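# Carry the bottle-and-beaker tray onto the other bench

## Task

Transfer the tray holding bottles and beakers so that it rests entirely on the second bench, with every bottle and beaker standing upright inside it at the end. It fails if any bottle or beaker leans halfway over or reaches the floor. It also fails if a glass beaker breaks, which happens when one drops more than a few centimetres or is struck hard. Finish by releasing the tray and moving the robot away; the result only counts if it stays in place without the robot's support. It also fails if the robot topples or ends up tilted.

## Robot and tools

ROBOT. A wheeled base that drives only forward/back and turns in place (no sideways motion), a lifting column carrying a head and two 6-joint arms (left, right), each ending in a two-finger gripper. Shoulder height S = 0.90 m + column_m. Folded, the robot measures 0.73 m long, 0.62 m wide, S + 0.43 m tall, and its front sits 0.40 m ahead of the column. Something may occasionally nudge loose objects.

FRAMES. Base frame: origin on the floor under the column, between the drive wheels; x forward, y left, z up, metres. left_hand and right_hand are reported in this frame: the point where the fingers meet (tips reach 8 mm further). The hand's z axis runs along the fingers (quat_wxyz maps (0,0,1) onto it), its y axis across the opening. Odometry frame = base frame at scene start; base_odometry counts wheel rotation, so slip looks like travel. Heading is positive to the left, within -3.142 to 3.142.

execute_actions. Argument "actions": a list with zero or one action (empty = just report). An action may hold "base", "joints", "speeds"; its motions start together. "base" takes exactly one relative command: {"translate_m": d}, an offset in metres from where the base is, -3 to 3, forward positive; or {"rotate_rad": d}, a turn in radians, -3.2 to 3.2, left (counter-clockwise from above) positive. "joints" is one flat object keyed by joint name, each value a single absolute target: column_m 0 to 0.8 m; head_tilt_rad -0.61 to 1.308 (positive = look down); for each arm, left_/right_joint1_rad -2.879 to 2.879, joint2 0 to 3.141, joint3 0 to 3.019, joint4 -1.692 to 1.57, joint5 -1.57 to 1.57 (positive swings the hand to the robot's right), joint6 -2.094 to 2.094 (positive rolls clockwise seen from behind), gripper_m 0 to 0.093 (fingertip gap in metres). Joints you omit may keep pushing toward older targets. "speeds" caps top speed for that action: translate_m 0.05 to 0.8 m/s, rotate_rad 0.1 to 1 rad/s (defaults are the maxima); a base move too long for its cap is refused. "cameras": list of cam_head_left, cam_head_right, cam_left_wrist, cam_right_wrist, nav_camera, or "all"; omitted/null = all, [] = none. Unknown keys or out-of-range values refuse the whole call with no motion. After a reported stop, the rest of that reply's motion calls are skipped.

wait: "seconds" 0 to 10; nothing new is commanded; returns state and images. zoom_image: "camera" plus "region" [x0, y0, x1, y1] in pixels of that camera's latest image, origin top-left, at most 504x504. finished_scene: "scene" = the current scene number; ends it irreversibly and reports success.

RESULT LINES. base_status/joint_status: done, off_target (rested away from target, may still push), contact_stop, time_out, not_followed, limit_stop_at_motor_heat. "joint command not followed" with a "cause:" line means a safety check withheld an arm's targets (too near the other arm, itself, the upper body, or a blocking object); back each moved joint off by 0.05 rad or more, move the other arm away, or drive off. on_its_own lists uncommanded behaviour; "held at" is a held target, not the position. joint_positions, joint torques (offset, noisy), motor temperatures per arm. motor_effort covers only left_wheel and right_wheel (percent, forward positive, bracket = peak); effort outside its rest range hints at pushing or load. turned_by_wheels vs turned_by_imu differing by over ~4% and at least 0.05 rad means slip or collision and the heading is off by that gap. base_tilt in degrees (forward, right positive), ~1 degree fixed error. wheel_motors_off = 1 while the drive is shut off.

ARM GEOMETRY. With joint1 at -1.57 (left) or 1.57 (right) and joints 5, 6 at 0, the arm moves in a vertical plane 0.23 m beside the column. Let a = j2 - 0.35, b = 1.05 + j2 - j3, c = b - j4 (c = 1.57 means fingers straight down). Hand point: ahead = 0.12 + 0.39 sin a + 0.38 cos b + 0.25 cos c; height = S + 0.39 cos a - 0.38 sin b - 0.25 sin c. E.g. j2, j3, j4 = 0.93, 0.78, 0.14 gives 0.60 m ahead, 0.25 m below S. Real hands sag lower and nearer the column by up to ~5 cm, ~12 cm under heavy or far loads; trust the reported hand position. Reach ~1 m from the shoulder. For very low targets, extend with fingers down 0.45 to 0.5 m ahead at column_m 0.3, then lower the column; below 0.4 m height the housing blocks hands under 0.45 m ahead. Don't move arms with column_m below 0.3.

LOADS (fingers down, per arm): 3.2 kg at ~0.4 m ahead, 0.3 to 0.7 m below S; 2 kg to 0.6 m ahead, 0.21 to 0.7 m below S; 1 kg to 0.8 m ahead, 0.3 to 0.55 m below S. A gripper holds ~2 to 6 kg. Fingers flatter than ~1.2 rad below horizontal sag under load. To grip, command an opening smaller than the object; off_target is then normal, and an opening 0.002 m or more above target means something is held. Fingers are 7 cm long; the hand body is 10 x 7 cm; the wrist camera sticks out 11 cm on one side.

FRICTION. Changes under ~0.03 rad (0.08 for joints 2, 3) may not move anything despite "done". For gentle contact, step ~0.05 rad per call from your last target.

COLUMN. Descending, it halts with contact_stop when an arm's load changes (a hand or its load touching down) and may sink up to 0.15 to 0.2 m more; afterwards it refuses to go down until raised 0.2 m. It also stops on unusual resistance; reverse 0.05 m to free it.

BASE. Stops only on a wheel stall (contact_stop); back off 0.05 m before retrying or turning. Bench tops 0.30 m up and more than 0.26 m below S can slide over the housing into the column. Pushing hard ~3 s cuts the wheel motors for 2 s.

AVOID: arms colliding or pressing on each other (can end the run), sustained arm pushing (overheats motors; at 100 C the arm drops its load; ease it by sending reported joint positions back as targets, which lowers a held load slightly), drops, hard knocks, tipping items.

CAMERAS. Head cameras look ahead, tilted by head_tilt_rad. Wrist cameras sit 0.10 m behind the fingertips, looking along the fingers, angled 0.62 rad toward the hand's +x; picture right = hand -y, up ≈ hand -x. nav_camera is at the base front, 0.23 m up, looking ahead. Calibration (K, distortion, T_world_to_cam in base frame) is given per camera, with small errors.

Each tool is called after "Emit:" as name([rows], argument=value, ...), one row to a line, values as JSON.

## Session

Emit:
execute_actions(actions=[])

Scene clock: 0.00 s.
Joint torques (N m, as the arm reports them, + toward a larger angle): no reading
Motor temperatures (°C, as the motors report them): left_arm=[29 29 28 30 31 32] | right_arm=[30 31 29 29 30 30]
base_odometry: x=+0.000 y=+0.000 heading=+0.000 (m, m, rad; odometry frame)
turned_by_wheels: +0.000 (rad since the last result)
turned_by_imu: +0.000 (rad since the last result)
base_tilt: forward=-0.5 right=+0.0 (deg)
base_status: not commanded
joint_positions: column_m=+0.557 head_tilt_rad=+0.861 left_joint1_rad=-1.560 left_joint2_rad=+0.870 left_joint3_rad=+0.405 left_joint4_rad=-0.965 left_joint5_rad=+0.034 left_joint6_rad=-0.023 left_gripper_m=+0.095 right_joint1_rad=+1.580 right_joint2_rad=+0.850 right_joint3_rad=+0.391 right_joint4_rad=-0.969 right_joint5_rad=-0.016 right_joint6_rad=-0.106 right_gripper_m=+0.094
joint_status: not commanded
wheel_motors_off: 0
motor_effort: left_wheel=+2 right_wheel=+2 (%)
left_hand: x=+0.1457 y=+0.2208 z=+1.2592 quat_wxyz=(+0.437, +0.022, -0.899, +0.007) (m; base frame)
right_hand: x=+0.1412 y=-0.2209 z=+1.2629 quat_wxyz=(+0.436, +0.048, -0.898, -0.033) (m; base frame)
pictures: cam_head_left, cam_head_right, cam_left_wrist, cam_right_wrist, nav_camera
Images, in order (width x height): cam_head_left 504x504, cam_head_right 504x504, cam_left_wrist 504x504, cam_right_wrist 504x504, nav_camera 504x504.

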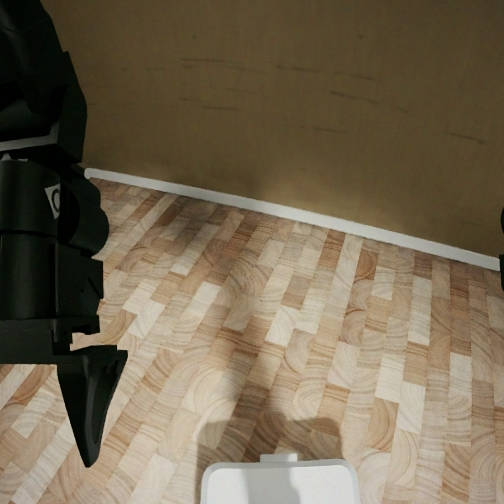

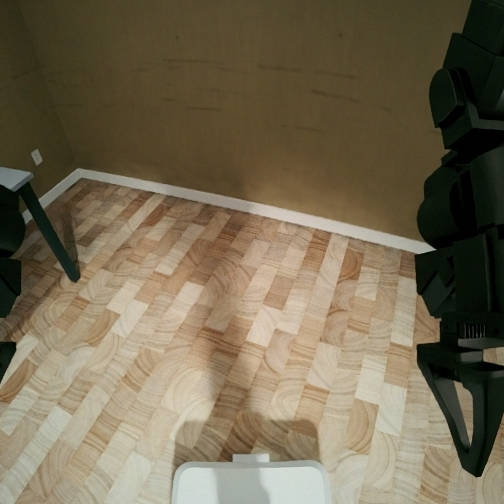

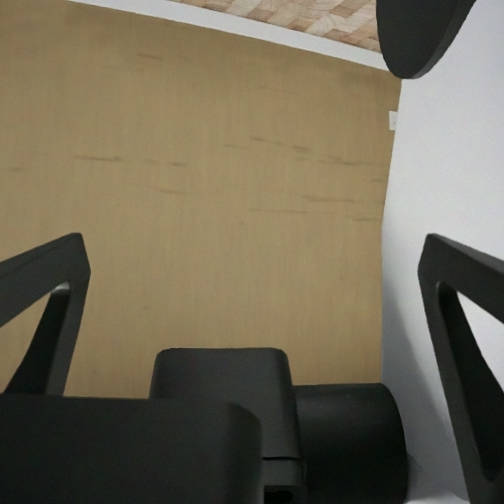

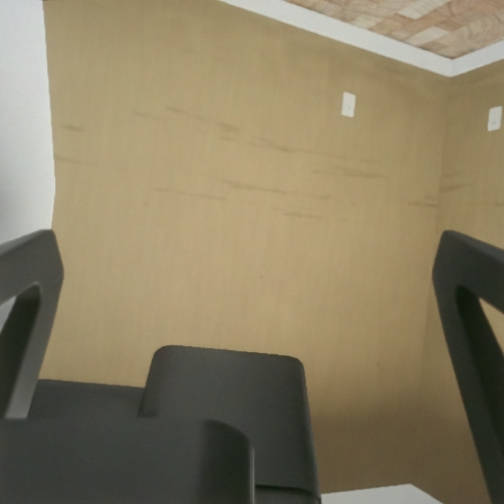

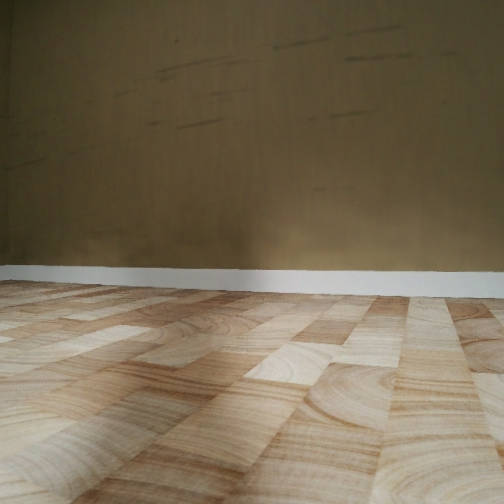

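Emit:
execute_actions([
  {"base":{"rotate_rad":1.25},"joints":{"head_tilt_rad":0.6}},
], cameras=["cam_head_left","cam_head_right","cam_left_wrist","cam_right_wrist"])

Scene clock: 7.30 s.
Joint torques (N m, as the arm reports them, + toward a larger angle): left_arm=[-1.16 -7.18 -0.63 -1.32  0.03  0.06] | right_arm=[-0.52 -5.89 -0.68 -1.1  -0.05  0.05]
Motor temperatures (°C, as the motors report them): left_arm=[29 29 28 30 31 32] | right_arm=[30 31 29 29 30 30]
base_odometry: x=+0.000 y=+0.000 heading=+1.248 (m, m, rad; odometry frame)
turned_by_wheels: +1.248 (rad since the last result)
turned_by_imu: +1.262 (rad since the last result)
base_tilt: forward=-0.5 right=+0.1 (deg)
base_status: done
joint_positions: column_m=+0.557 head_tilt_rad=+0.617 left_joint1_rad=-1.560 left_joint2_rad=+0.870 left_joint3_rad=+0.405 left_joint4_rad=-0.965 left_joint5_rad=+0.034 left_joint6_rad=-0.023 left_gripper_m=+0.095 right_joint1_rad=+1.580 right_joint2_rad=+0.850 right_joint3_rad=+0.391 right_joint4_rad=-0.969 right_joint5_rad=-0.016 right_joint6_rad=-0.106 right_gripper_m=+0.094
joint_status: all done
wheel_motors_off: 0
motor_effort: left_wheel=-8(45) right_wheel=+7(44) (%)
left_hand: x=+0.1457 y=+0.2208 z=+1.2592 quat_wxyz=(+0.437, +0.022, -0.899, +0.007) (m; base frame)
right_hand: x=+0.1412 y=-0.2209 z=+1.2629 quat_wxyz=(+0.436, +0.048, -0.898, -0.033) (m; base frame)
pictures: cam_head_left, cam_head_right, cam_left_wrist, cam_right_wrist
camera_calibration (this result's frames):
cam_head_left: T_world_to_cam=[[-0.00285561, -0.999643, -0.0265544, 0.0958325], [-0.511672, 0.0242757, -0.858838, 1.35104], [0.859176, 0.0111346, -0.511558, 0.669421], [0, 0, 0, 1]] pos_world=[0.116412, 0.0555471, 1.50532]
cam_head_right: T_world_to_cam=[[-0.00293461, -0.999889, -0.0145772, -0.0221883], [-0.517066, 0.0139946, -0.855831, 1.34791], [0.855941, 0.00502586, -0.51705, 0.674549], [0, 0, 0, 1]] pos_world=[0.119519, -0.0444395, 1.50204]
Images, in order (width x height): cam_head_left 504x504, cam_head_right 504x504, cam_left_wrist 504x504, cam_right_wrist 504x504.

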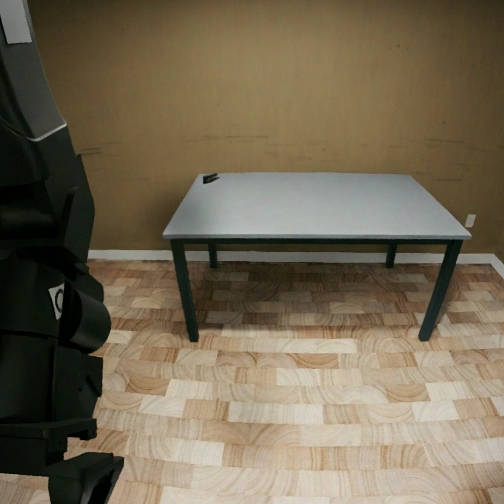

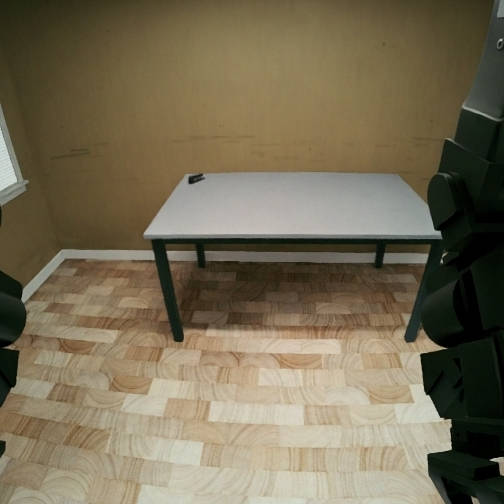

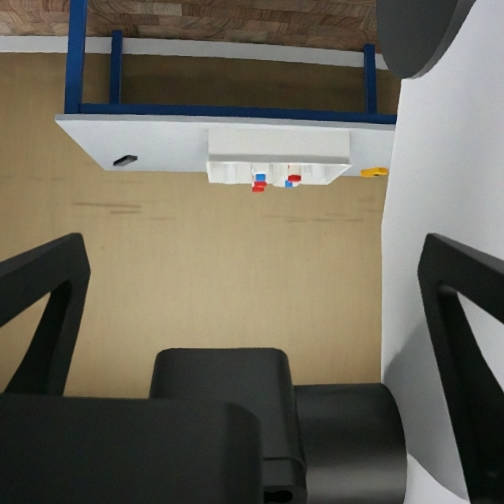

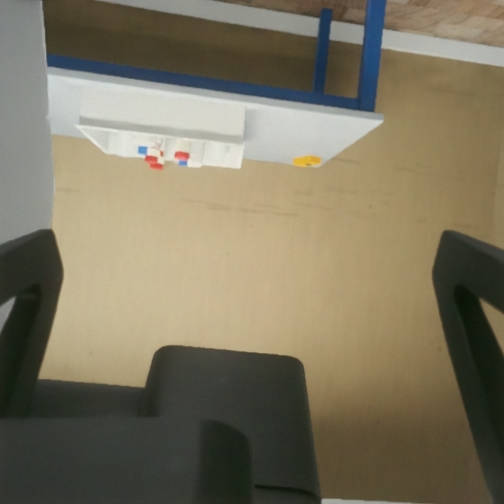

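Emit:
execute_actions([
  {"base":{"rotate_rad":3.11},"joints":{"left_joint2_rad":0.65,"left_joint3_rad":0.9,"left_joint4_rad":-0.77,"right_joint2_rad":0.65,"right_joint3_rad":0.9,"right_joint4_rad":-0.77,"right_joint6_rad":0}},
], cameras=["cam_head_left","cam_head_right"])

Scene clock: 20.80 s.
Joint torques (N m, as the arm reports them, + toward a larger angle): left_arm=[ -1.13 -10.89   6.54   0.26   0.01   0.08] | right_arm=[ -0.2  -10.57   8.35   0.45  -0.05   0.13]
Motor temperatures (°C, as the motors report them): left_arm=[29 29 29 30 31 32] | right_arm=[30 31 30 29 30 30]
base_odometry: x=+0.000 y=+0.000 heading=-1.927 (m, m, rad; odometry frame)
turned_by_wheels: +3.108 (rad since the last result)
turned_by_imu: +3.152 (rad since the last result)
base_tilt: forward=-0.5 right=+0.1 (deg)
base_status: done
joint_positions: column_m=+0.557 head_tilt_rad=+0.617 left_joint1_rad=-1.560 left_joint2_rad=+0.640 left_joint3_rad=+0.887 left_joint4_rad=-0.771 left_joint5_rad=+0.034 left_joint6_rad=-0.023 left_gripper_m=+0.095 right_joint1_rad=+1.580 right_joint2_rad=+0.649 right_joint3_rad=+0.879 right_joint4_rad=-0.767 right_joint5_rad=-0.016 right_joint6_rad=-0.007 right_gripper_m=+0.094
joint_status: all done
wheel_motors_off: 0
motor_effort: left_wheel=-8(34) right_wheel=+8(30) (%)
left_hand: x=+0.5014 y=+0.2223 z=+1.3072 quat_wxyz=(+0.000, +0.014, -1.000, +0.013) (m; base frame)
right_hand: x=+0.4966 y=-0.2195 z=+1.3019 quat_wxyz=(+0.007, +0.006, -1.000, -0.012) (m; base frame)
pictures: cam_head_left, cam_head_right
camera_calibration (this result's frames):
cam_head_left: T_world_to_cam=[[-0.00285488, -0.999643, -0.0265545, 0.0958326], [-0.511648, 0.0242757, -0.858852, 1.35106], [0.85919, 0.0111346, -0.511535, 0.669384], [0, 0, 0, 1]] pos_world=[0.116413, 0.0555471, 1.50532]
cam_head_right: T_world_to_cam=[[-0.00293421, -0.999889, -0.0145773, -0.0221882], [-0.517042, 0.0139946, -0.855845, 1.34793], [0.855955, 0.00502586, -0.517026, 0.674512], [0, 0, 0, 1]] pos_world=[0.119521, -0.0444395, 1.50204]
Images, in order (width x height): cam_head_left 504x504, cam_head_right 504x504.

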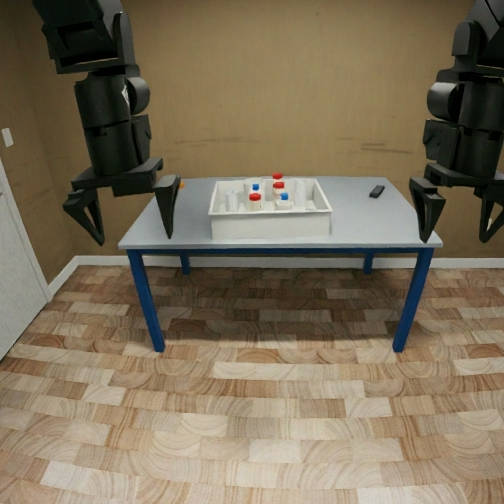

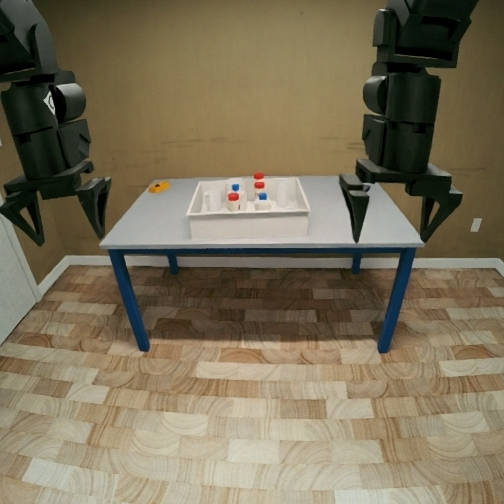

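Emit:
execute_actions([
  {"base":{"translate_m":1.1},"joints":{"head_tilt_rad":1.0,"column_m":0.35,"left_joint1_rad":-1.42,"right_joint1_rad":1.42}},
])

Scene clock: 28.47 s.
Joint torques (N m, as the arm reports them, + toward a larger angle): left_arm=[ -1.39 -11.24   6.75   0.11  -0.05   0.04] | right_arm=[ -0.74 -10.39   8.4    0.43   0.02   0.13]
Motor temperatures (°C, as the motors report them): left_arm=[29 29 29 30 31 32] | right_arm=[30 31 30 29 30 30]
base_odometry: x=-0.383 y=-1.031 heading=-1.927 (m, m, rad; odometry frame)
turned_by_wheels: +0.000 (rad since the last result)
turned_by_imu: -0.001 (rad since the last result)
base_tilt: forward=-0.6 right=+0.1 (deg)
base_status: done
joint_positions: column_m=+0.350 head_tilt_rad=+1.000 left_joint1_rad=-1.415 left_joint2_rad=+0.643 left_joint3_rad=+0.887 left_joint4_rad=-0.771 left_joint5_rad=+0.034 left_joint6_rad=-0.023 left_gripper_m=+0.095 right_joint1_rad=+1.421 right_joint2_rad=+0.648 right_joint3_rad=+0.879 right_joint4_rad=-0.767 right_joint5_rad=-0.016 right_joint6_rad=-0.007 right_gripper_m=+0.094
joint_status: all done
wheel_motors_off: 0
motor_effort: left_wheel=+0(50) right_wheel=+0(57) (%)
left_hand: x=+0.4994 y=+0.2718 z=+1.1025 quat_wxyz=(+0.000, +0.051, -0.997, -0.050) (m; base frame)
right_hand: x=+0.4949 y=-0.2742 z=+1.0984 quat_wxyz=(+0.006, -0.035, -0.998, +0.057) (m; base frame)
pictures: cam_head_left, cam_head_right, cam_left_wrist, cam_right_wrist, nav_camera
camera_calibration (this result's frames):
cam_head_left: T_world_to_cam=[[-0.01257, -0.999643, -0.0235645, 0.0868372], [-0.795494, 0.0242757, -0.605475, 0.849278], [0.605831, 0.0111346, -0.795516, 0.955787], [0, 0, 0, 1]] pos_world=[0.0976421, 0.0555471, 1.27661]
cam_head_right: T_world_to_cam=[[-0.0081684, -0.999889, -0.0124252, -0.0278137], [-0.799374, 0.0139946, -0.60067, 0.844292], [0.600778, 0.00502586, -0.7994, 0.957724], [0, 0, 0, 1]] pos_world=[0.0992986, -0.0444395, 1.2724]
cam_left_wrist: T_world_to_cam=[[0.127203, -0.987419, -0.0939304, 0.305678], [-0.802579, -0.15811, 0.575211, -0.183384], [-0.582826, 0.00221781, -0.812594, 1.30933], [0, 0, 0, 1]] pos_world=[0.577049, 0.269934, 1.19815]
cam_right_wrist: T_world_to_cam=[[-0.0784576, -0.99139, 0.104838, -0.344659], [-0.811637, 0.124585, 0.570722, -0.186417], [-0.578869, -0.0403133, -0.814423, 1.29223], [0, 0, 0, 1]] pos_world=[0.569689, -0.266372, 1.19495]
Images, in order (width x height): cam_head_left 504x504, cam_head_right 504x504, cam_left_wrist 504x504, cam_right_wrist 504x504, nav_camera 504x504.

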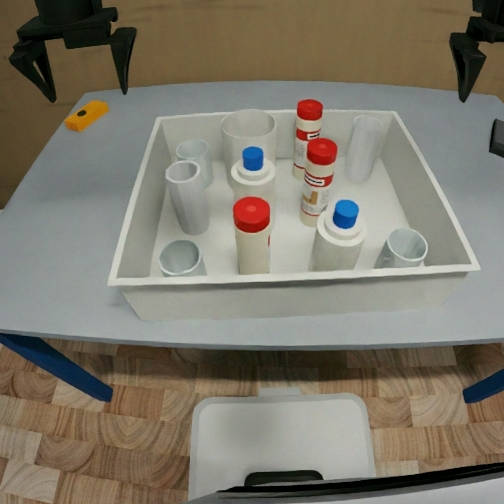

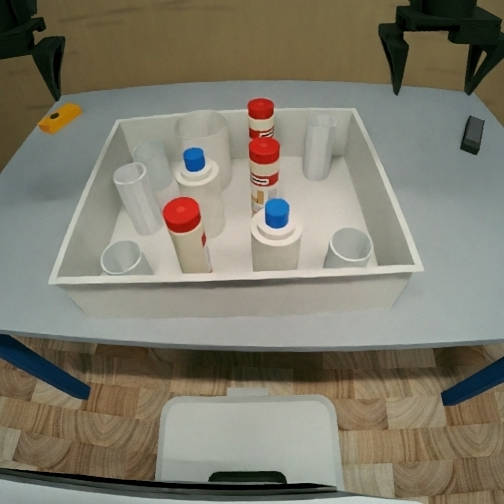

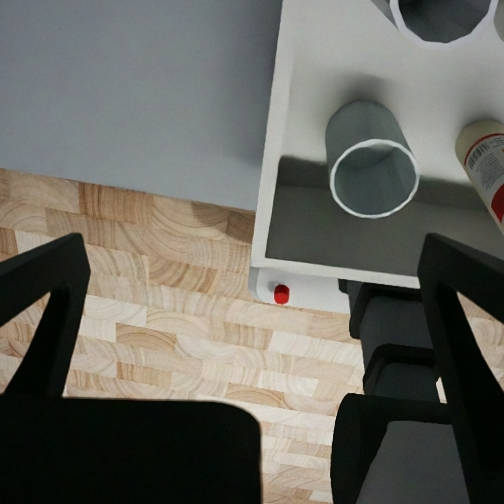

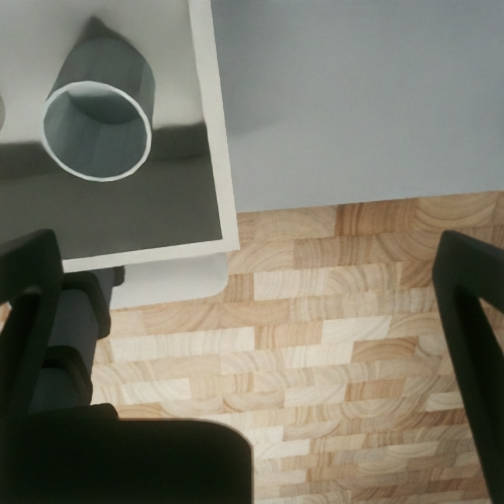

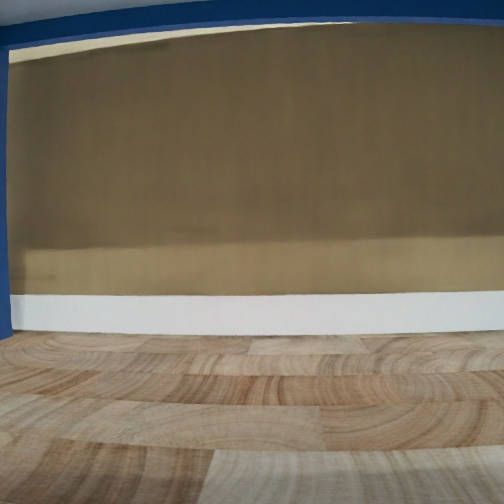

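Emit:
execute_actions([
  {"base":{"translate_m":0.06},"joints":{"left_joint2_rad":0.95,"left_joint3_rad":0.87,"left_joint4_rad":-0.44,"right_joint2_rad":0.95,"right_joint3_rad":0.87,"right_joint4_rad":-0.44,"left_joint1_rad":-1.36,"right_joint1_rad":1.4,"left_joint5_rad":0.12,"right_joint5_rad":-0.1,"left_joint6_rad":0.1,"right_joint6_rad":-0.1}},
], cameras=["cam_head_left","cam_left_wrist","cam_right_wrist"])

Scene clock: 37.20 s.
Joint torques (N m, as the arm reports them, + toward a larger angle): left_arm=[ -0.02 -14.08   3.22   0.61   0.03   0.19] | right_arm=[ -2.43 -12.7    3.74   0.82  -0.08  -0.01]
Motor temperatures (°C, as the motors report them): left_arm=[29 30 30 30 31 32] | right_arm=[30 31 31 29 30 30]
base_odometry: x=-0.404 y=-1.087 heading=-1.927 (m, m, rad; odometry frame)
turned_by_wheels: +0.000 (rad since the last result)
turned_by_imu: +0.000 (rad since the last result)
base_tilt: forward=-0.5 right=+0.0 (deg)
base_status: done
joint_positions: column_m=+0.350 head_tilt_rad=+1.001 left_joint1_rad=-1.361 left_joint2_rad=+0.960 left_joint3_rad=+0.873 left_joint4_rad=-0.453 left_joint5_rad=+0.118 left_joint6_rad=+0.088 left_gripper_m=+0.095 right_joint1_rad=+1.412 right_joint2_rad=+0.965 right_joint3_rad=+0.878 right_joint4_rad=-0.446 right_joint5_rad=-0.098 right_joint6_rad=-0.093 right_gripper_m=+0.094
joint_status: all done
wheel_motors_off: 0
motor_effort: left_wheel=-1(27) right_wheel=+0(30) (%)
left_hand: x=+0.5004 y=+0.2988 z=+0.9810 quat_wxyz=(+0.006, +0.010, -0.999, -0.031) (m; base frame)
right_hand: x=+0.5046 y=-0.2807 z=+0.9772 quat_wxyz=(+0.004, +0.006, -1.000, +0.019) (m; base frame)
pictures: cam_head_left, cam_left_wrist, cam_right_wrist
camera_calibration (this result's frames):
cam_head_left: T_world_to_cam=[[-0.0125761, -0.999643, -0.0235613, 0.0868332], [-0.795651, 0.0242757, -0.605268, 0.84901], [0.605624, 0.0111346, -0.795673, 0.956007], [0, 0, 0, 1]] pos_world=[0.0976267, 0.0555471, 1.27659]
cam_left_wrist: T_world_to_cam=[[0.0451644, -0.997337, -0.0572693, 0.328845], [-0.803675, -0.0703251, 0.590899, -0.149513], [-0.593352, 0.0193383, -0.804711, 1.2035], [0, 0, 0, 1]] pos_world=[0.579087, 0.294181, 1.07565]
cam_right_wrist: T_world_to_cam=[[0.00278593, -0.999556, 0.0296655, -0.307393], [-0.819226, 0.014731, 0.573282, -0.138116], [-0.573465, -0.0258999, -0.818821, 1.20442], [0, 0, 0, 1]] pos_world=[0.578401, -0.274027, 1.0745]
Images, in order (width x height): cam_head_left 504x504, cam_left_wrist 504x504, cam_right_wrist 504x504.

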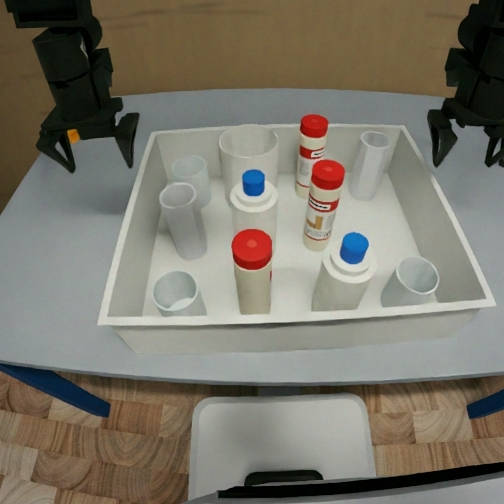

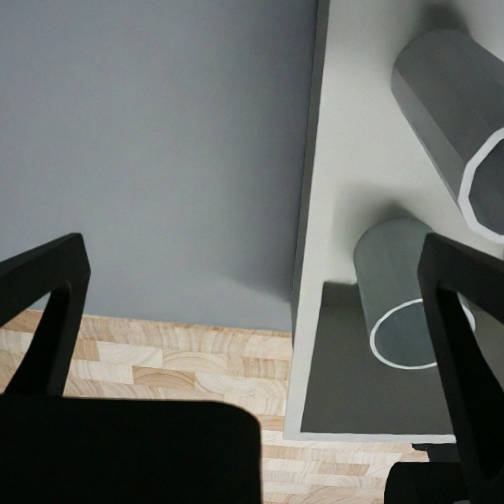

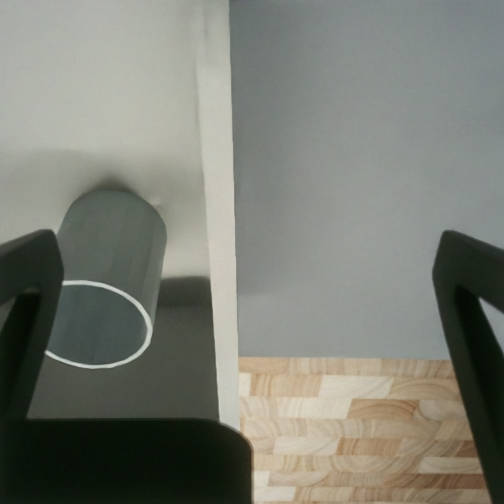

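Emit:
execute_actions([
  {"joints":{"left_joint5_rad":0.2,"right_joint5_rad":-0.14,"left_joint6_rad":0.15,"left_gripper_m":0.065,"right_gripper_m":0.065,"column_m":0.26}},
], cameras=["cam_head_left","cam_left_wrist","cam_right_wrist"])

Scene clock: 44.50 s.
Joint torques (N m, as the arm reports them, + toward a larger angle): left_arm=[ -0.31 -14.03   3.36   0.6    0.11   0.19] | right_arm=[ -2.55 -12.92   3.85   0.78  -0.11  -0.02]
Motor temperatures (°C, as the motors report them): left_arm=[29 30 29 30 31 32] | right_arm=[30 31 30 29 30 30]
base_odometry: x=-0.404 y=-1.087 heading=-1.927 (m, m, rad; odometry frame)
turned_by_wheels: +0.000 (rad since the last result)
turned_by_imu: +0.000 (rad since the last result)
base_tilt: forward=-0.5 right=+0.1 (deg)
base_status: not commanded
joint_positions: column_m=+0.260 head_tilt_rad=+1.001 left_joint1_rad=-1.361 left_joint2_rad=+0.959 left_joint3_rad=+0.873 left_joint4_rad=-0.453 left_joint5_rad=+0.197 left_joint6_rad=+0.137 left_gripper_m=+0.065 right_joint1_rad=+1.412 right_joint2_rad=+0.964 right_joint3_rad=+0.878 right_joint4_rad=-0.446 right_joint5_rad=-0.138 right_joint6_rad=-0.093 right_gripper_m=+0.065
joint_status: all done
wheel_motors_off: 0
motor_effort: left_wheel=-1(0) right_wheel=+0(1) (%)
left_hand: x=+0.5020 y=+0.2852 z=+0.8908 quat_wxyz=(+0.002, -0.015, -1.000, +0.008) (m; base frame)
right_hand: x=+0.5054 y=-0.2738 z=+0.8875 quat_wxyz=(+0.001, +0.006, -1.000, +0.000) (m; base frame)
pictures: cam_head_left, cam_left_wrist, cam_right_wrist
camera_calibration (this result's frames):
cam_head_left: T_world_to_cam=[[-0.0125761, -0.999643, -0.0235613, 0.0847124], [-0.795651, 0.0242757, -0.605268, 0.794529], [0.605624, 0.0111346, -0.795673, 0.884388], [0, 0, 0, 1]] pos_world=[0.0976267, 0.0555471, 1.18658]
cam_left_wrist: T_world_to_cam=[[-0.00346231, -0.999742, 0.0224681, 0.264075], [-0.809579, 0.0159913, 0.586792, -0.113905], [-0.587, -0.0161581, -0.809426, 1.14325], [0, 0, 0, 1]] pos_world=[0.579785, 0.284301, 0.986278]
cam_right_wrist: T_world_to_cam=[[0.00276709, -0.999945, -0.010152, -0.2626], [-0.821713, -0.00805928, 0.569844, -0.0880049], [-0.569894, 0.00676525, -0.82169, 1.14133], [0, 0, 0, 1]] pos_world=[0.578848, -0.271017, 0.9853]
Images, in order (width x height): cam_head_left 504x504, cam_left_wrist 504x504, cam_right_wrist 504x504.

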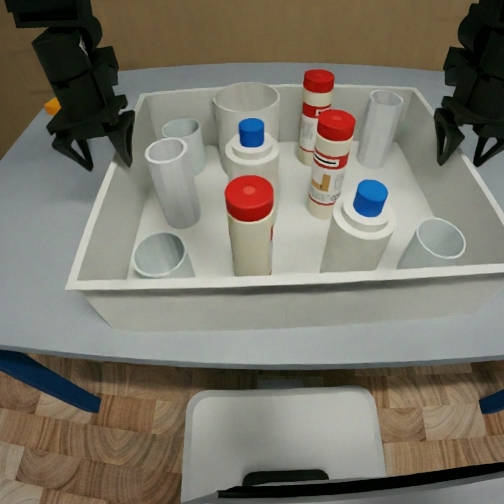

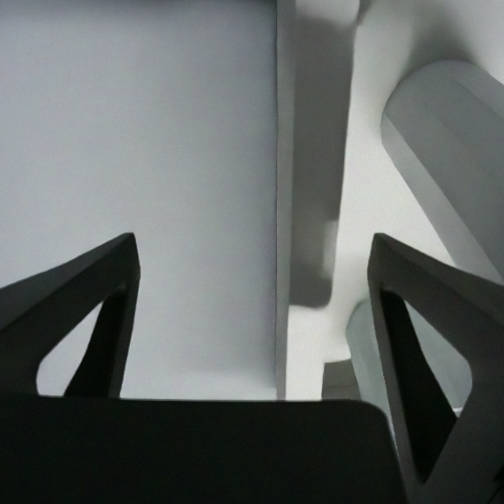

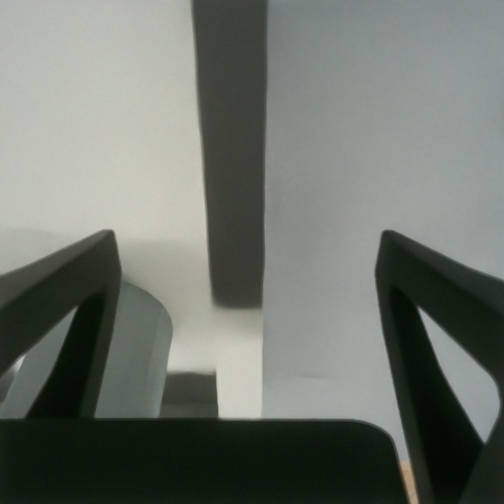

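Emit:
execute_actions([
  {"base":{"translate_m":-0.02},"joints":{"left_joint1_rad":-1.4,"column_m":0.215}},
], cameras=["cam_left_wrist"])

Emit:
execute_actions([
  {"joints":{"left_gripper_m":0,"right_gripper_m":0}},
], cameras=["cam_head_left","cam_left_wrist","cam_right_wrist"])

Emit:
execute_actions([
  {"joints":{"column_m":0.27}},
], cameras=["cam_head_left","cam_left_wrist"])

Scene clock: 62.07 s.
Joint torques (N m, as the arm reports them, + toward a larger angle): left_arm=[ -0.79 -13.68   3.48   0.39   0.1    0.21] | right_arm=[ -2.63 -12.8    3.89   0.71  -0.11  -0.03]
Motor temperatures (°C, as the motors report them): left_arm=[29 30 29 30 31 32] | right_arm=[30 32 30 29 30 30]
base_odometry: x=-0.397 y=-1.069 heading=-1.927 (m, m, rad; odometry frame)
turned_by_wheels: +0.000 (rad since the last result)
turned_by_imu: +0.000 (rad since the last result)
base_tilt: forward=-0.5 right=+0.1 (deg)
base_status: done
joint_positions: column_m=+0.215 head_tilt_rad=+1.001 left_joint1_rad=-1.398 left_joint2_rad=+0.956 left_joint3_rad=+0.869 left_joint4_rad=-0.450 left_joint5_rad=+0.198 left_joint6_rad=+0.137 left_gripper_m=+0.065 right_joint1_rad=+1.412 right_joint2_rad=+0.960 right_joint3_rad=+0.873 right_joint4_rad=-0.444 right_joint5_rad=-0.138 right_joint6_rad=-0.093 right_gripper_m=+0.065
joint_status: all done
wheel_motors_off: 0
motor_effort: left_wheel=+0(28) right_wheel=+1(31) (%)
left_hand: x=+0.5018 y=+0.2681 z=+0.8447 quat_wxyz=(+0.001, -0.024, -0.999, +0.025) (m; base frame)
right_hand: x=+0.5043 y=-0.2736 z=+0.8432 quat_wxyz=(+0.001, +0.007, -1.000, +0.000) (m; base frame)
pictures: cam_left_wrist
camera_calibration (this result's frames):
cam_left_wrist: T_world_to_cam=[[-0.022445, -0.998211, 0.0554081, 0.229383], [-0.809869, 0.0506497, 0.58442, -0.0938118], [-0.586181, -0.0317561, -0.809558, 1.10946], [0, 0, 0, 1]] pos_world=[0.579515, 0.268956, 0.940285]
Images, in order (width x height): cam_left_wrist 504x504.

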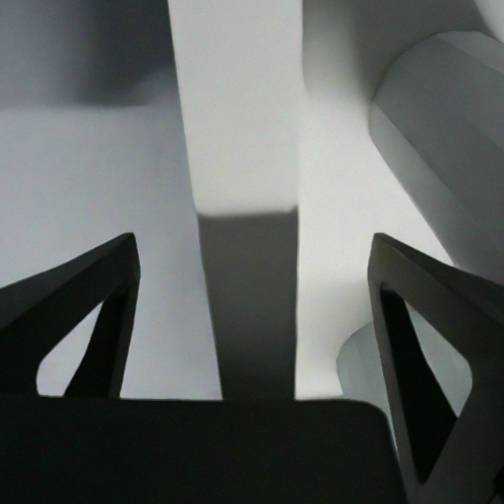

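Scene clock: 62.70 s.
Joint torques (N m, as the arm reports them, + toward a larger angle): left_arm=[ -0.7  -13.61   3.5    0.4   -0.07   0.63] | right_arm=[ -2.44 -12.62   4.04   0.83   1.3    0.1 ]
Motor temperatures (°C, as the motors report them): left_arm=[29 30 29 30 31 32] | right_arm=[30 32 30 29 30 30]
base_odometry: x=-0.397 y=-1.069 heading=-1.927 (m, m, rad; odometry frame)
turned_by_wheels: +0.000 (rad since the last result)
turned_by_imu: +0.000 (rad since the last result)
base_tilt: forward=-0.5 right=+0.2 (deg)
base_status: not commanded
joint_positions: column_m=+0.215 head_tilt_rad=+1.001 left_joint1_rad=-1.398 left_joint2_rad=+0.956 left_joint3_rad=+0.869 left_joint4_rad=-0.450 left_joint5_rad=+0.204 left_joint6_rad=+0.096 left_gripper_m=+0.006 right_joint1_rad=+1.410 right_joint2_rad=+0.960 right_joint3_rad=+0.872 right_joint4_rad=-0.445 right_joint5_rad=-0.172 right_joint6_rad=-0.103 right_gripper_m=+0.006
joint_status: left_gripper_m off_target (ended at +0.006, target +0.000); right_gripper_m off_target (ended at +0.006, target +0.000)
wheel_motors_off: 0
motor_effort: left_wheel=-2(2) right_wheel=+2(2) (%)
left_hand: x=+0.5021 y=+0.2672 z=+0.8447 quat_wxyz=(+0.001, -0.004, -1.000, +0.027) (m; base frame)
right_hand: x=+0.5039 y=-0.2687 z=+0.8432 quat_wxyz=(+0.000, +0.011, -1.000, -0.016) (m; base frame)
pictures: cam_head_left, cam_left_wrist, cam_right_wrist
camera_calibration (this result's frames):
cam_head_left: T_world_to_cam=[[-0.0125854, -0.999643, -0.0235563, 0.0836466], [-0.79589, 0.0242757, -0.604954, 0.766927], [0.60531, 0.0111346, -0.795912, 0.848885], [0, 0, 0, 1]] pos_world=[0.0976032, 0.0555471, 1.14156]
cam_left_wrist: T_world_to_cam=[[0.0189856, -0.997985, 0.0605487, 0.203286], [-0.810786, 0.020068, 0.584998, -0.0854336], [-0.585034, -0.0601986, -0.808771, 1.11598], [0, 0, 0, 1]] pos_world=[0.579759, 0.271771, 0.940244]
cam_right_wrist: T_world_to_cam=[[0.0108114, -0.999075, -0.0416292, -0.235261], [-0.822736, -0.0325492, 0.56749, -0.0680533], [-0.56832, 0.0281145, -0.822327, 1.10957], [0, 0, 0, 1]] pos_world=[0.577147, -0.268453, 0.941258]
Images, in order (width x height): cam_head_left 504x504, cam_left_wrist 504x504, cam_right_wrist 504x504.

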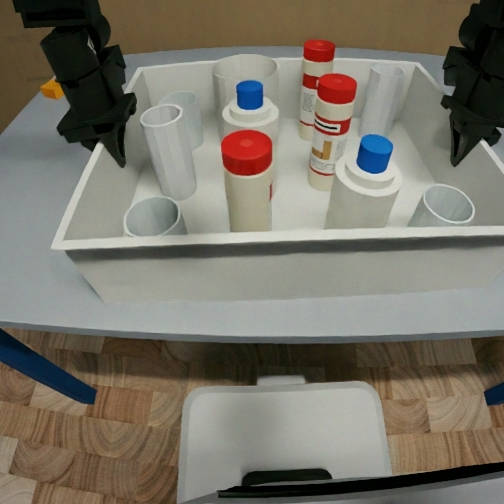

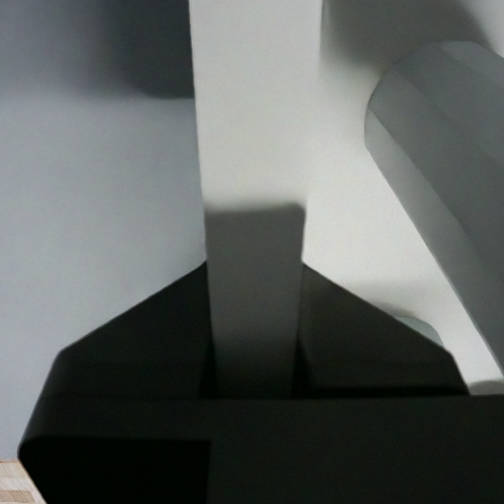

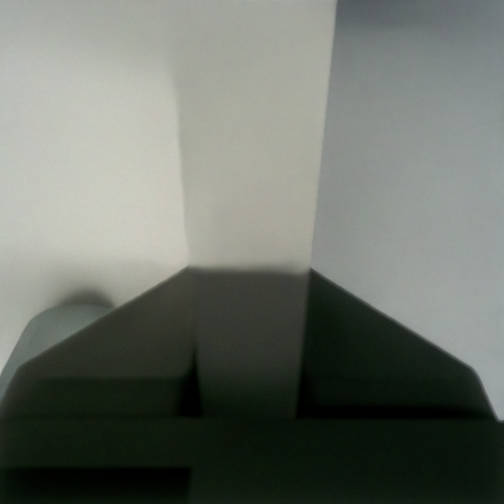

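Scene clock: 64.00 s.
Joint torques (N m, as the arm reports them, + toward a larger angle): left_arm=[ -0.31 -17.85   3.75  -0.35  -0.01   0.6 ] | right_arm=[ -2.31 -16.66   4.85   0.45   1.07   0.11]
Motor temperatures (°C, as the motors report them): left_arm=[29 30 29 30 31 32] | right_arm=[30 32 30 29 30 30]
base_odometry: x=-0.397 y=-1.069 heading=-1.927 (m, m, rad; odometry frame)
turned_by_wheels: +0.000 (rad since the last result)
turned_by_imu: +0.000 (rad since the last result)
base_tilt: forward=-0.6 right=+0.1 (deg)
base_status: not commanded
joint_positions: column_m=+0.270 head_tilt_rad=+1.001 left_joint1_rad=-1.405 left_joint2_rad=+1.020 left_joint3_rad=+0.859 left_joint4_rad=-0.432 left_joint5_rad=+0.203 left_joint6_rad=+0.101 left_gripper_m=+0.006 right_joint1_rad=+1.411 right_joint2_rad=+1.005 right_joint3_rad=+0.855 right_joint4_rad=-0.439 right_joint5_rad=-0.165 right_joint6_rad=-0.107 right_gripper_m=+0.006
joint_status: all done
wheel_motors_off: 0
motor_effort: left_wheel=-1(3) right_wheel=+1(2) (%)
left_hand: x=+0.4824 y=+0.2665 z=+0.8742 quat_wxyz=(+0.028, -0.003, -0.999, +0.032) (m; base frame)
right_hand: x=+0.4824 y=-0.2704 z=+0.8790 quat_wxyz=(+0.028, +0.009, -0.999, -0.016) (m; base frame)
pictures: cam_head_left, cam_left_wrist
camera_calibration (this result's frames):
cam_head_left: T_world_to_cam=[[-0.0125854, -0.999643, -0.0235563, 0.0849374], [-0.79589, 0.0242757, -0.604954, 0.800076], [0.60531, 0.0111346, -0.795912, 0.892497], [0, 0, 0, 1]] pos_world=[0.0976032, 0.0555471, 1.19636]
cam_left_wrist: T_world_to_cam=[[0.0225288, -0.997354, 0.0691156, 0.19173], [-0.777377, 0.0259943, 0.628498, -0.174346], [-0.628632, -0.0678882, -0.774734, 1.12153], [0, 0, 0, 1]] pos_world=[0.565176, 0.271893, 0.965211]
Images, in order (width x height): cam_head_left 504x504, cam_left_wrist 504x504.

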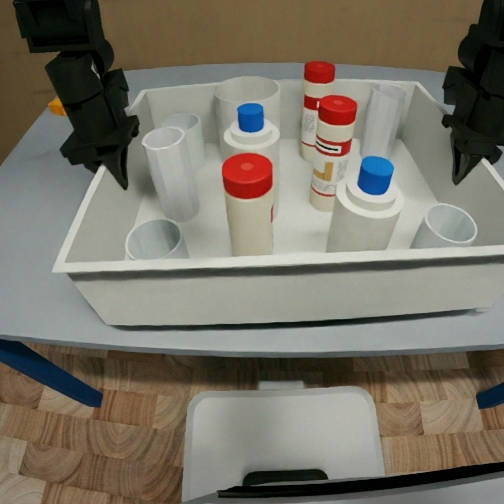

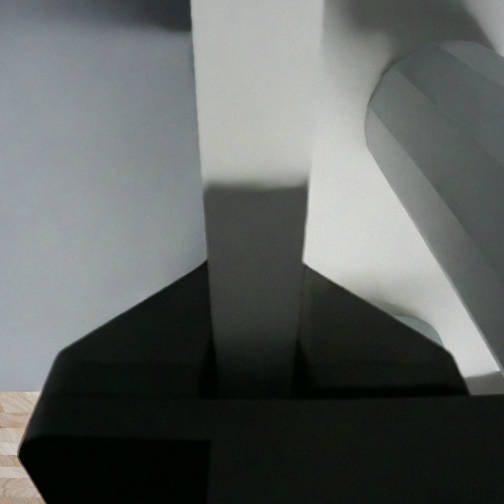

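Emit:
execute_actions([
  {"base":{"translate_m":-0.8},"speeds":{"translate_m":0.25},"joints":{"column_m":0.34,"head_tilt_rad":0.7}},
], cameras=["cam_head_left"])

Emit:
execute_actions([
  {"base":{"rotate_rad":3.07},"speeds":{"rotate_rad":0.45}},
], cameras=[])

Emit:
execute_actions([
  {"base":{"translate_m":1.0},"speeds":{"translate_m":0.25}},
], cameras=["cam_head_left","nav_camera"])

Scene clock: 76.67 s.
Joint torques (N m, as the arm reports them, + toward a larger angle): left_arm=[  0.22 -18.02   4.2   -0.42  -0.06   0.62] | right_arm=[ -2.56 -16.74   5.     0.49   0.96   0.14]
Motor temperatures (°C, as the motors report them): left_arm=[29 31 29 30 31 32] | right_arm=[30 32 30 29 31 30]
base_odometry: x=-0.118 y=-0.319 heading=-1.929 (m, m, rad; odometry frame)
turned_by_wheels: -0.002 (rad since the last result)
turned_by_imu: -0.002 (rad since the last result)
base_tilt: forward=-0.5 right=+0.1 (deg)
base_status: done
joint_positions: column_m=+0.340 head_tilt_rad=+0.716 left_joint1_rad=-1.405 left_joint2_rad=+1.025 left_joint3_rad=+0.853 left_joint4_rad=-0.431 left_joint5_rad=+0.203 left_joint6_rad=+0.101 left_gripper_m=+0.006 right_joint1_rad=+1.411 right_joint2_rad=+1.009 right_joint3_rad=+0.850 right_joint4_rad=-0.439 right_joint5_rad=-0.164 right_joint6_rad=-0.109 right_gripper_m=+0.006
joint_status: all done
wheel_motors_off: 0
motor_effort: left_wheel=-2(47) right_wheel=+2(37) (%)
left_hand: x=+0.4778 y=+0.2660 z=+0.9419 quat_wxyz=(+0.033, -0.003, -0.999, +0.033) (m; base frame)
right_hand: x=+0.4782 y=-0.2705 z=+0.9469 quat_wxyz=(+0.032, +0.009, -0.999, -0.016) (m; base frame)
pictures: cam_head_left
camera_calibration (this result's frames):
cam_head_left: T_world_to_cam=[[-0.00545697, -0.999643, -0.0261441, 0.0896609], [-0.593768, 0.0242757, -0.80427, 1.09658], [0.804618, 0.0111346, -0.593689, 0.670124], [0, 0, 0, 1]] pos_world=[0.112409, 0.0555471, 1.28213]
Images, in order (width x height): cam_head_left 504x504.

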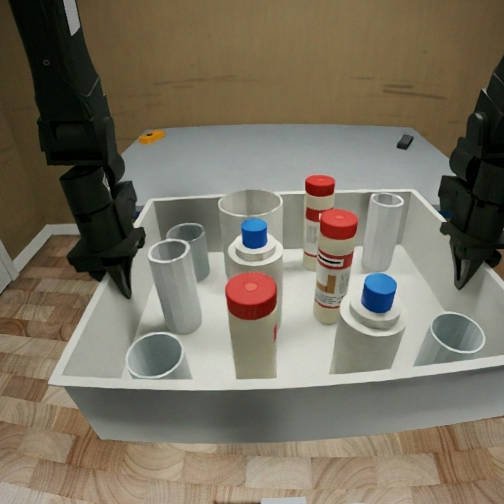

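Scene clock: 84.70 s.
Joint torques (N m, as the arm reports them, + toward a larger angle): left_arm=[ -0.19 -18.12   4.03  -0.15   0.03   0.59] | right_arm=[ -2.66 -16.38   5.04   0.51   0.97   0.16]
Motor temperatures (°C, as the motors report them): left_arm=[29 31 29 30 31 32] | right_arm=[30 32 30 29 31 30]
base_odometry: x=-0.118 y=-0.319 heading=+1.139 (m, m, rad; odometry frame)
turned_by_wheels: +3.068 (rad since the last result)
turned_by_imu: +3.108 (rad since the last result)
base_tilt: forward=-0.6 right=+0.0 (deg)
base_status: done
joint_positions: column_m=+0.340 head_tilt_rad=+0.716 left_joint1_rad=-1.406 left_joint2_rad=+1.025 left_joint3_rad=+0.853 left_joint4_rad=-0.431 left_joint5_rad=+0.201 left_joint6_rad=+0.101 left_gripper_m=+0.006 right_joint1_rad=+1.411 right_joint2_rad=+1.009 right_joint3_rad=+0.850 right_joint4_rad=-0.439 right_joint5_rad=-0.164 right_joint6_rad=-0.109 right_gripper_m=+0.006
joint_status: not commanded
wheel_motors_off: 0
motor_effort: left_wheel=-8(56) right_wheel=+7(60) (%)
left_hand: x=+0.4777 y=+0.2660 z=+0.9419 quat_wxyz=(+0.033, -0.003, -0.999, +0.032) (m; base frame)
right_hand: x=+0.4782 y=-0.2704 z=+0.9469 quat_wxyz=(+0.032, +0.009, -0.999, -0.016) (m; base frame)
pictures: none
No camera images: the call's "cameras" was empty. Leave "cameras" out to get every camera's image.

Scene clock: 89.73 s.
Joint torques (N m, as the arm reports them, + toward a larger angle): left_arm=[  0.2  -18.13   3.96  -0.11   0.04   0.58] | right_arm=[ -2.57 -16.09   5.12   0.43   0.97   0.14]
Motor temperatures (°C, as the motors report them): left_arm=[29 31 29 30 31 32] | right_arm=[30 32 30 29 31 30]
base_odometry: x=+0.300 y=+0.590 heading=+1.140 (m, m, rad; odometry frame)
turned_by_wheels: +0.001 (rad since the last result)
turned_by_imu: +0.000 (rad since the last result)
base_tilt: forward=-0.5 right=+0.1 (deg)
base_status: done
joint_positions: column_m=+0.340 head_tilt_rad=+0.716 left_joint1_rad=-1.406 left_joint2_rad=+1.026 left_joint3_rad=+0.852 left_joint4_rad=-0.430 left_joint5_rad=+0.201 left_joint6_rad=+0.101 left_gripper_m=+0.006 right_joint1_rad=+1.411 right_joint2_rad=+1.010 right_joint3_rad=+0.849 right_joint4_rad=-0.439 right_joint5_rad=-0.163 right_joint6_rad=-0.109 right_gripper_m=+0.006
joint_status: not commanded
wheel_motors_off: 0
motor_effort: left_wheel=+1(52) right_wheel=-2(57) (%)
left_hand: x=+0.4768 y=+0.2661 z=+0.9411 quat_wxyz=(+0.034, -0.003, -0.999, +0.032) (m; base frame)
right_hand: x=+0.4770 y=-0.2705 z=+0.9462 quat_wxyz=(+0.034, +0.009, -0.999, -0.016) (m; base frame)
pictures: cam_head_left, nav_camera
camera_calibration (this result's frames):
cam_head_left: T_world_to_cam=[[-0.00545218, -0.999643, -0.0261451, 0.089662], [-0.59362, 0.0242757, -0.804379, 1.09672], [0.804727, 0.0111346, -0.593541, 0.669922], [0, 0, 0, 1]] pos_world=[0.112417, 0.0555471, 1.28215]
Images, in order (width x height): cam_head_left 504x504, nav_camera 504x504.

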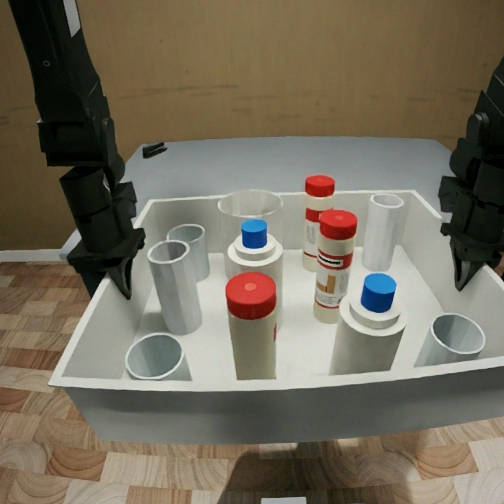

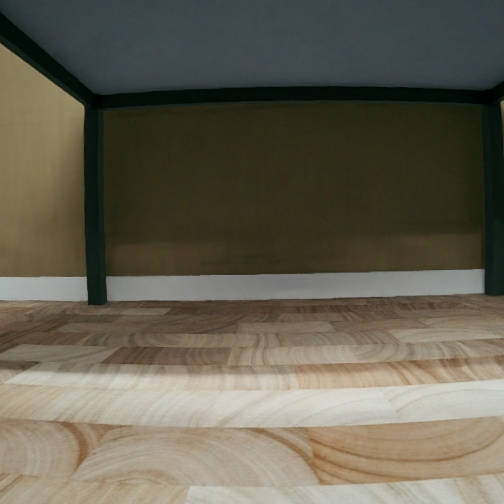

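Edge ~0.84 ahead.

Emit:
execute_actions([
  {"base":{"translate_m":0.63},"speeds":{"translate_m":0.2},"joints":{"head_tilt_rad":1.0}},
], cameras=[])

Emit:
execute_actions([
  {"joints":{"column_m":0.27}},
], cameras=["cam_head_left","cam_head_right","cam_left_wrist"])

Scene clock: 99.30 s.
Joint torques (N m, as the arm reports them, + toward a larger angle): left_arm=[  0.51 -17.96   4.12  -0.38  -0.04   0.56] | right_arm=[ -2.23 -16.29   5.04   0.52   0.92   0.16]
Motor temperatures (°C, as the motors report them): left_arm=[29 31 29 30 31 32] | right_arm=[30 32 30 29 31 30]
base_odometry: x=+0.563 y=+1.162 heading=+1.141 (m, m, rad; odometry frame)
turned_by_wheels: +0.001 (rad since the last result)
turned_by_imu: +0.000 (rad since the last result)
base_tilt: forward=-0.4 right=+0.2 (deg)
base_status: done
joint_positions: column_m=+0.340 head_tilt_rad=+1.000 left_joint1_rad=-1.406 left_joint2_rad=+1.027 left_joint3_rad=+0.851 left_joint4_rad=-0.430 left_joint5_rad=+0.202 left_joint6_rad=+0.101 left_gripper_m=+0.006 right_joint1_rad=+1.411 right_joint2_rad=+1.011 right_joint3_rad=+0.849 right_joint4_rad=-0.440 right_joint5_rad=-0.163 right_joint6_rad=-0.109 right_gripper_m=+0.006
joint_status: all done
wheel_motors_off: 0
motor_effort: left_wheel=+1(31) right_wheel=-1(27) (%)
left_hand: x=+0.4761 y=+0.2659 z=+0.9408 quat_wxyz=(+0.035, -0.003, -0.999, +0.033) (m; base frame)
right_hand: x=+0.4767 y=-0.2706 z=+0.9461 quat_wxyz=(+0.034, +0.009, -0.999, -0.016) (m; base frame)
pictures: none
No camera images: the call's "cameras" was empty. Leave "cameras" out to get every camera's image.

Scene clock: 100.80 s.
Joint torques (N m, as the arm reports them, + toward a larger angle): left_arm=[  0.06 -18.3    4.    -0.37   0.     0.57] | right_arm=[ -2.43 -15.98   5.26   0.43   0.9    0.14]
Motor temperatures (°C, as the motors report them): left_arm=[29 31 29 30 31 32] | right_arm=[30 32 30 29 31 30]
base_odometry: x=+0.563 y=+1.162 heading=+1.141 (m, m, rad; odometry frame)
turned_by_wheels: +0.000 (rad since the last result)
turned_by_imu: +0.000 (rad since the last result)
base_tilt: forward=-0.4 right=+0.0 (deg)
base_status: not commanded
joint_positions: column_m=+0.270 head_tilt_rad=+1.000 left_joint1_rad=-1.406 left_joint2_rad=+1.027 left_joint3_rad=+0.851 left_joint4_rad=-0.430 left_joint5_rad=+0.202 left_joint6_rad=+0.101 left_gripper_m=+0.006 right_joint1_rad=+1.411 right_joint2_rad=+1.011 right_joint3_rad=+0.849 right_joint4_rad=-0.440 right_joint5_rad=-0.163 right_joint6_rad=-0.109 right_gripper_m=+0.006
joint_status: all done
wheel_motors_off: 0
motor_effort: left_wheel=+2(3) right_wheel=-2(3) (%)
left_hand: x=+0.4761 y=+0.2659 z=+0.8709 quat_wxyz=(+0.035, -0.003, -0.999, +0.033) (m; base frame)
right_hand: x=+0.4767 y=-0.2706 z=+0.8763 quat_wxyz=(+0.034, +0.009, -0.999, -0.016) (m; base frame)
pictures: cam_head_left, cam_head_right, cam_left_wrist
camera_calibration (this result's frames):
cam_head_left: T_world_to_cam=[[-0.0125571, -0.999643, -0.0235714, 0.0849593], [-0.795163, 0.0242757, -0.605909, 0.801349], [0.606266, 0.0111346, -0.795184, 0.891681], [0, 0, 0, 1]] pos_world=[0.0976746, 0.0555471, 1.1966]
cam_head_right: T_world_to_cam=[[-0.0081616, -0.999889, -0.0124297, -0.0288028], [-0.799046, 0.0139946, -0.601107, 0.79675], [0.601215, 0.00502586, -0.799072, 0.893311], [0, 0, 0, 1]] pos_world=[0.0993334, -0.0444395, 1.19239]
cam_left_wrist: T_world_to_cam=[[0.0236709, -0.997258, 0.0701163, 0.19011], [-0.769244, 0.0266266, 0.638401, -0.189832], [-0.638517, -0.069048, -0.766504, 1.11291], [0, 0, 0, 1]] pos_world=[0.560083, 0.271487, 0.960906]
Images, in order (width x height): cam_head_left 504x504, cam_head_right 504x504, cam_left_wrist 504x504.

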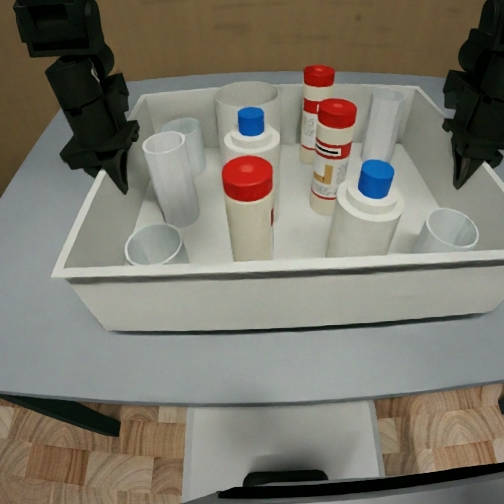

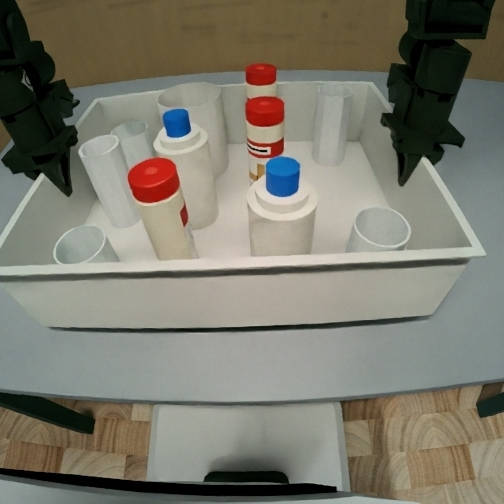

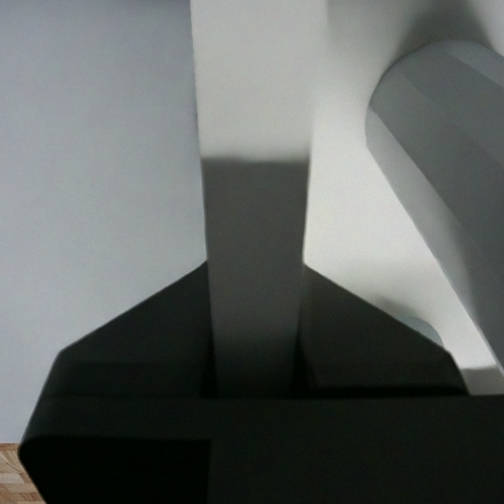

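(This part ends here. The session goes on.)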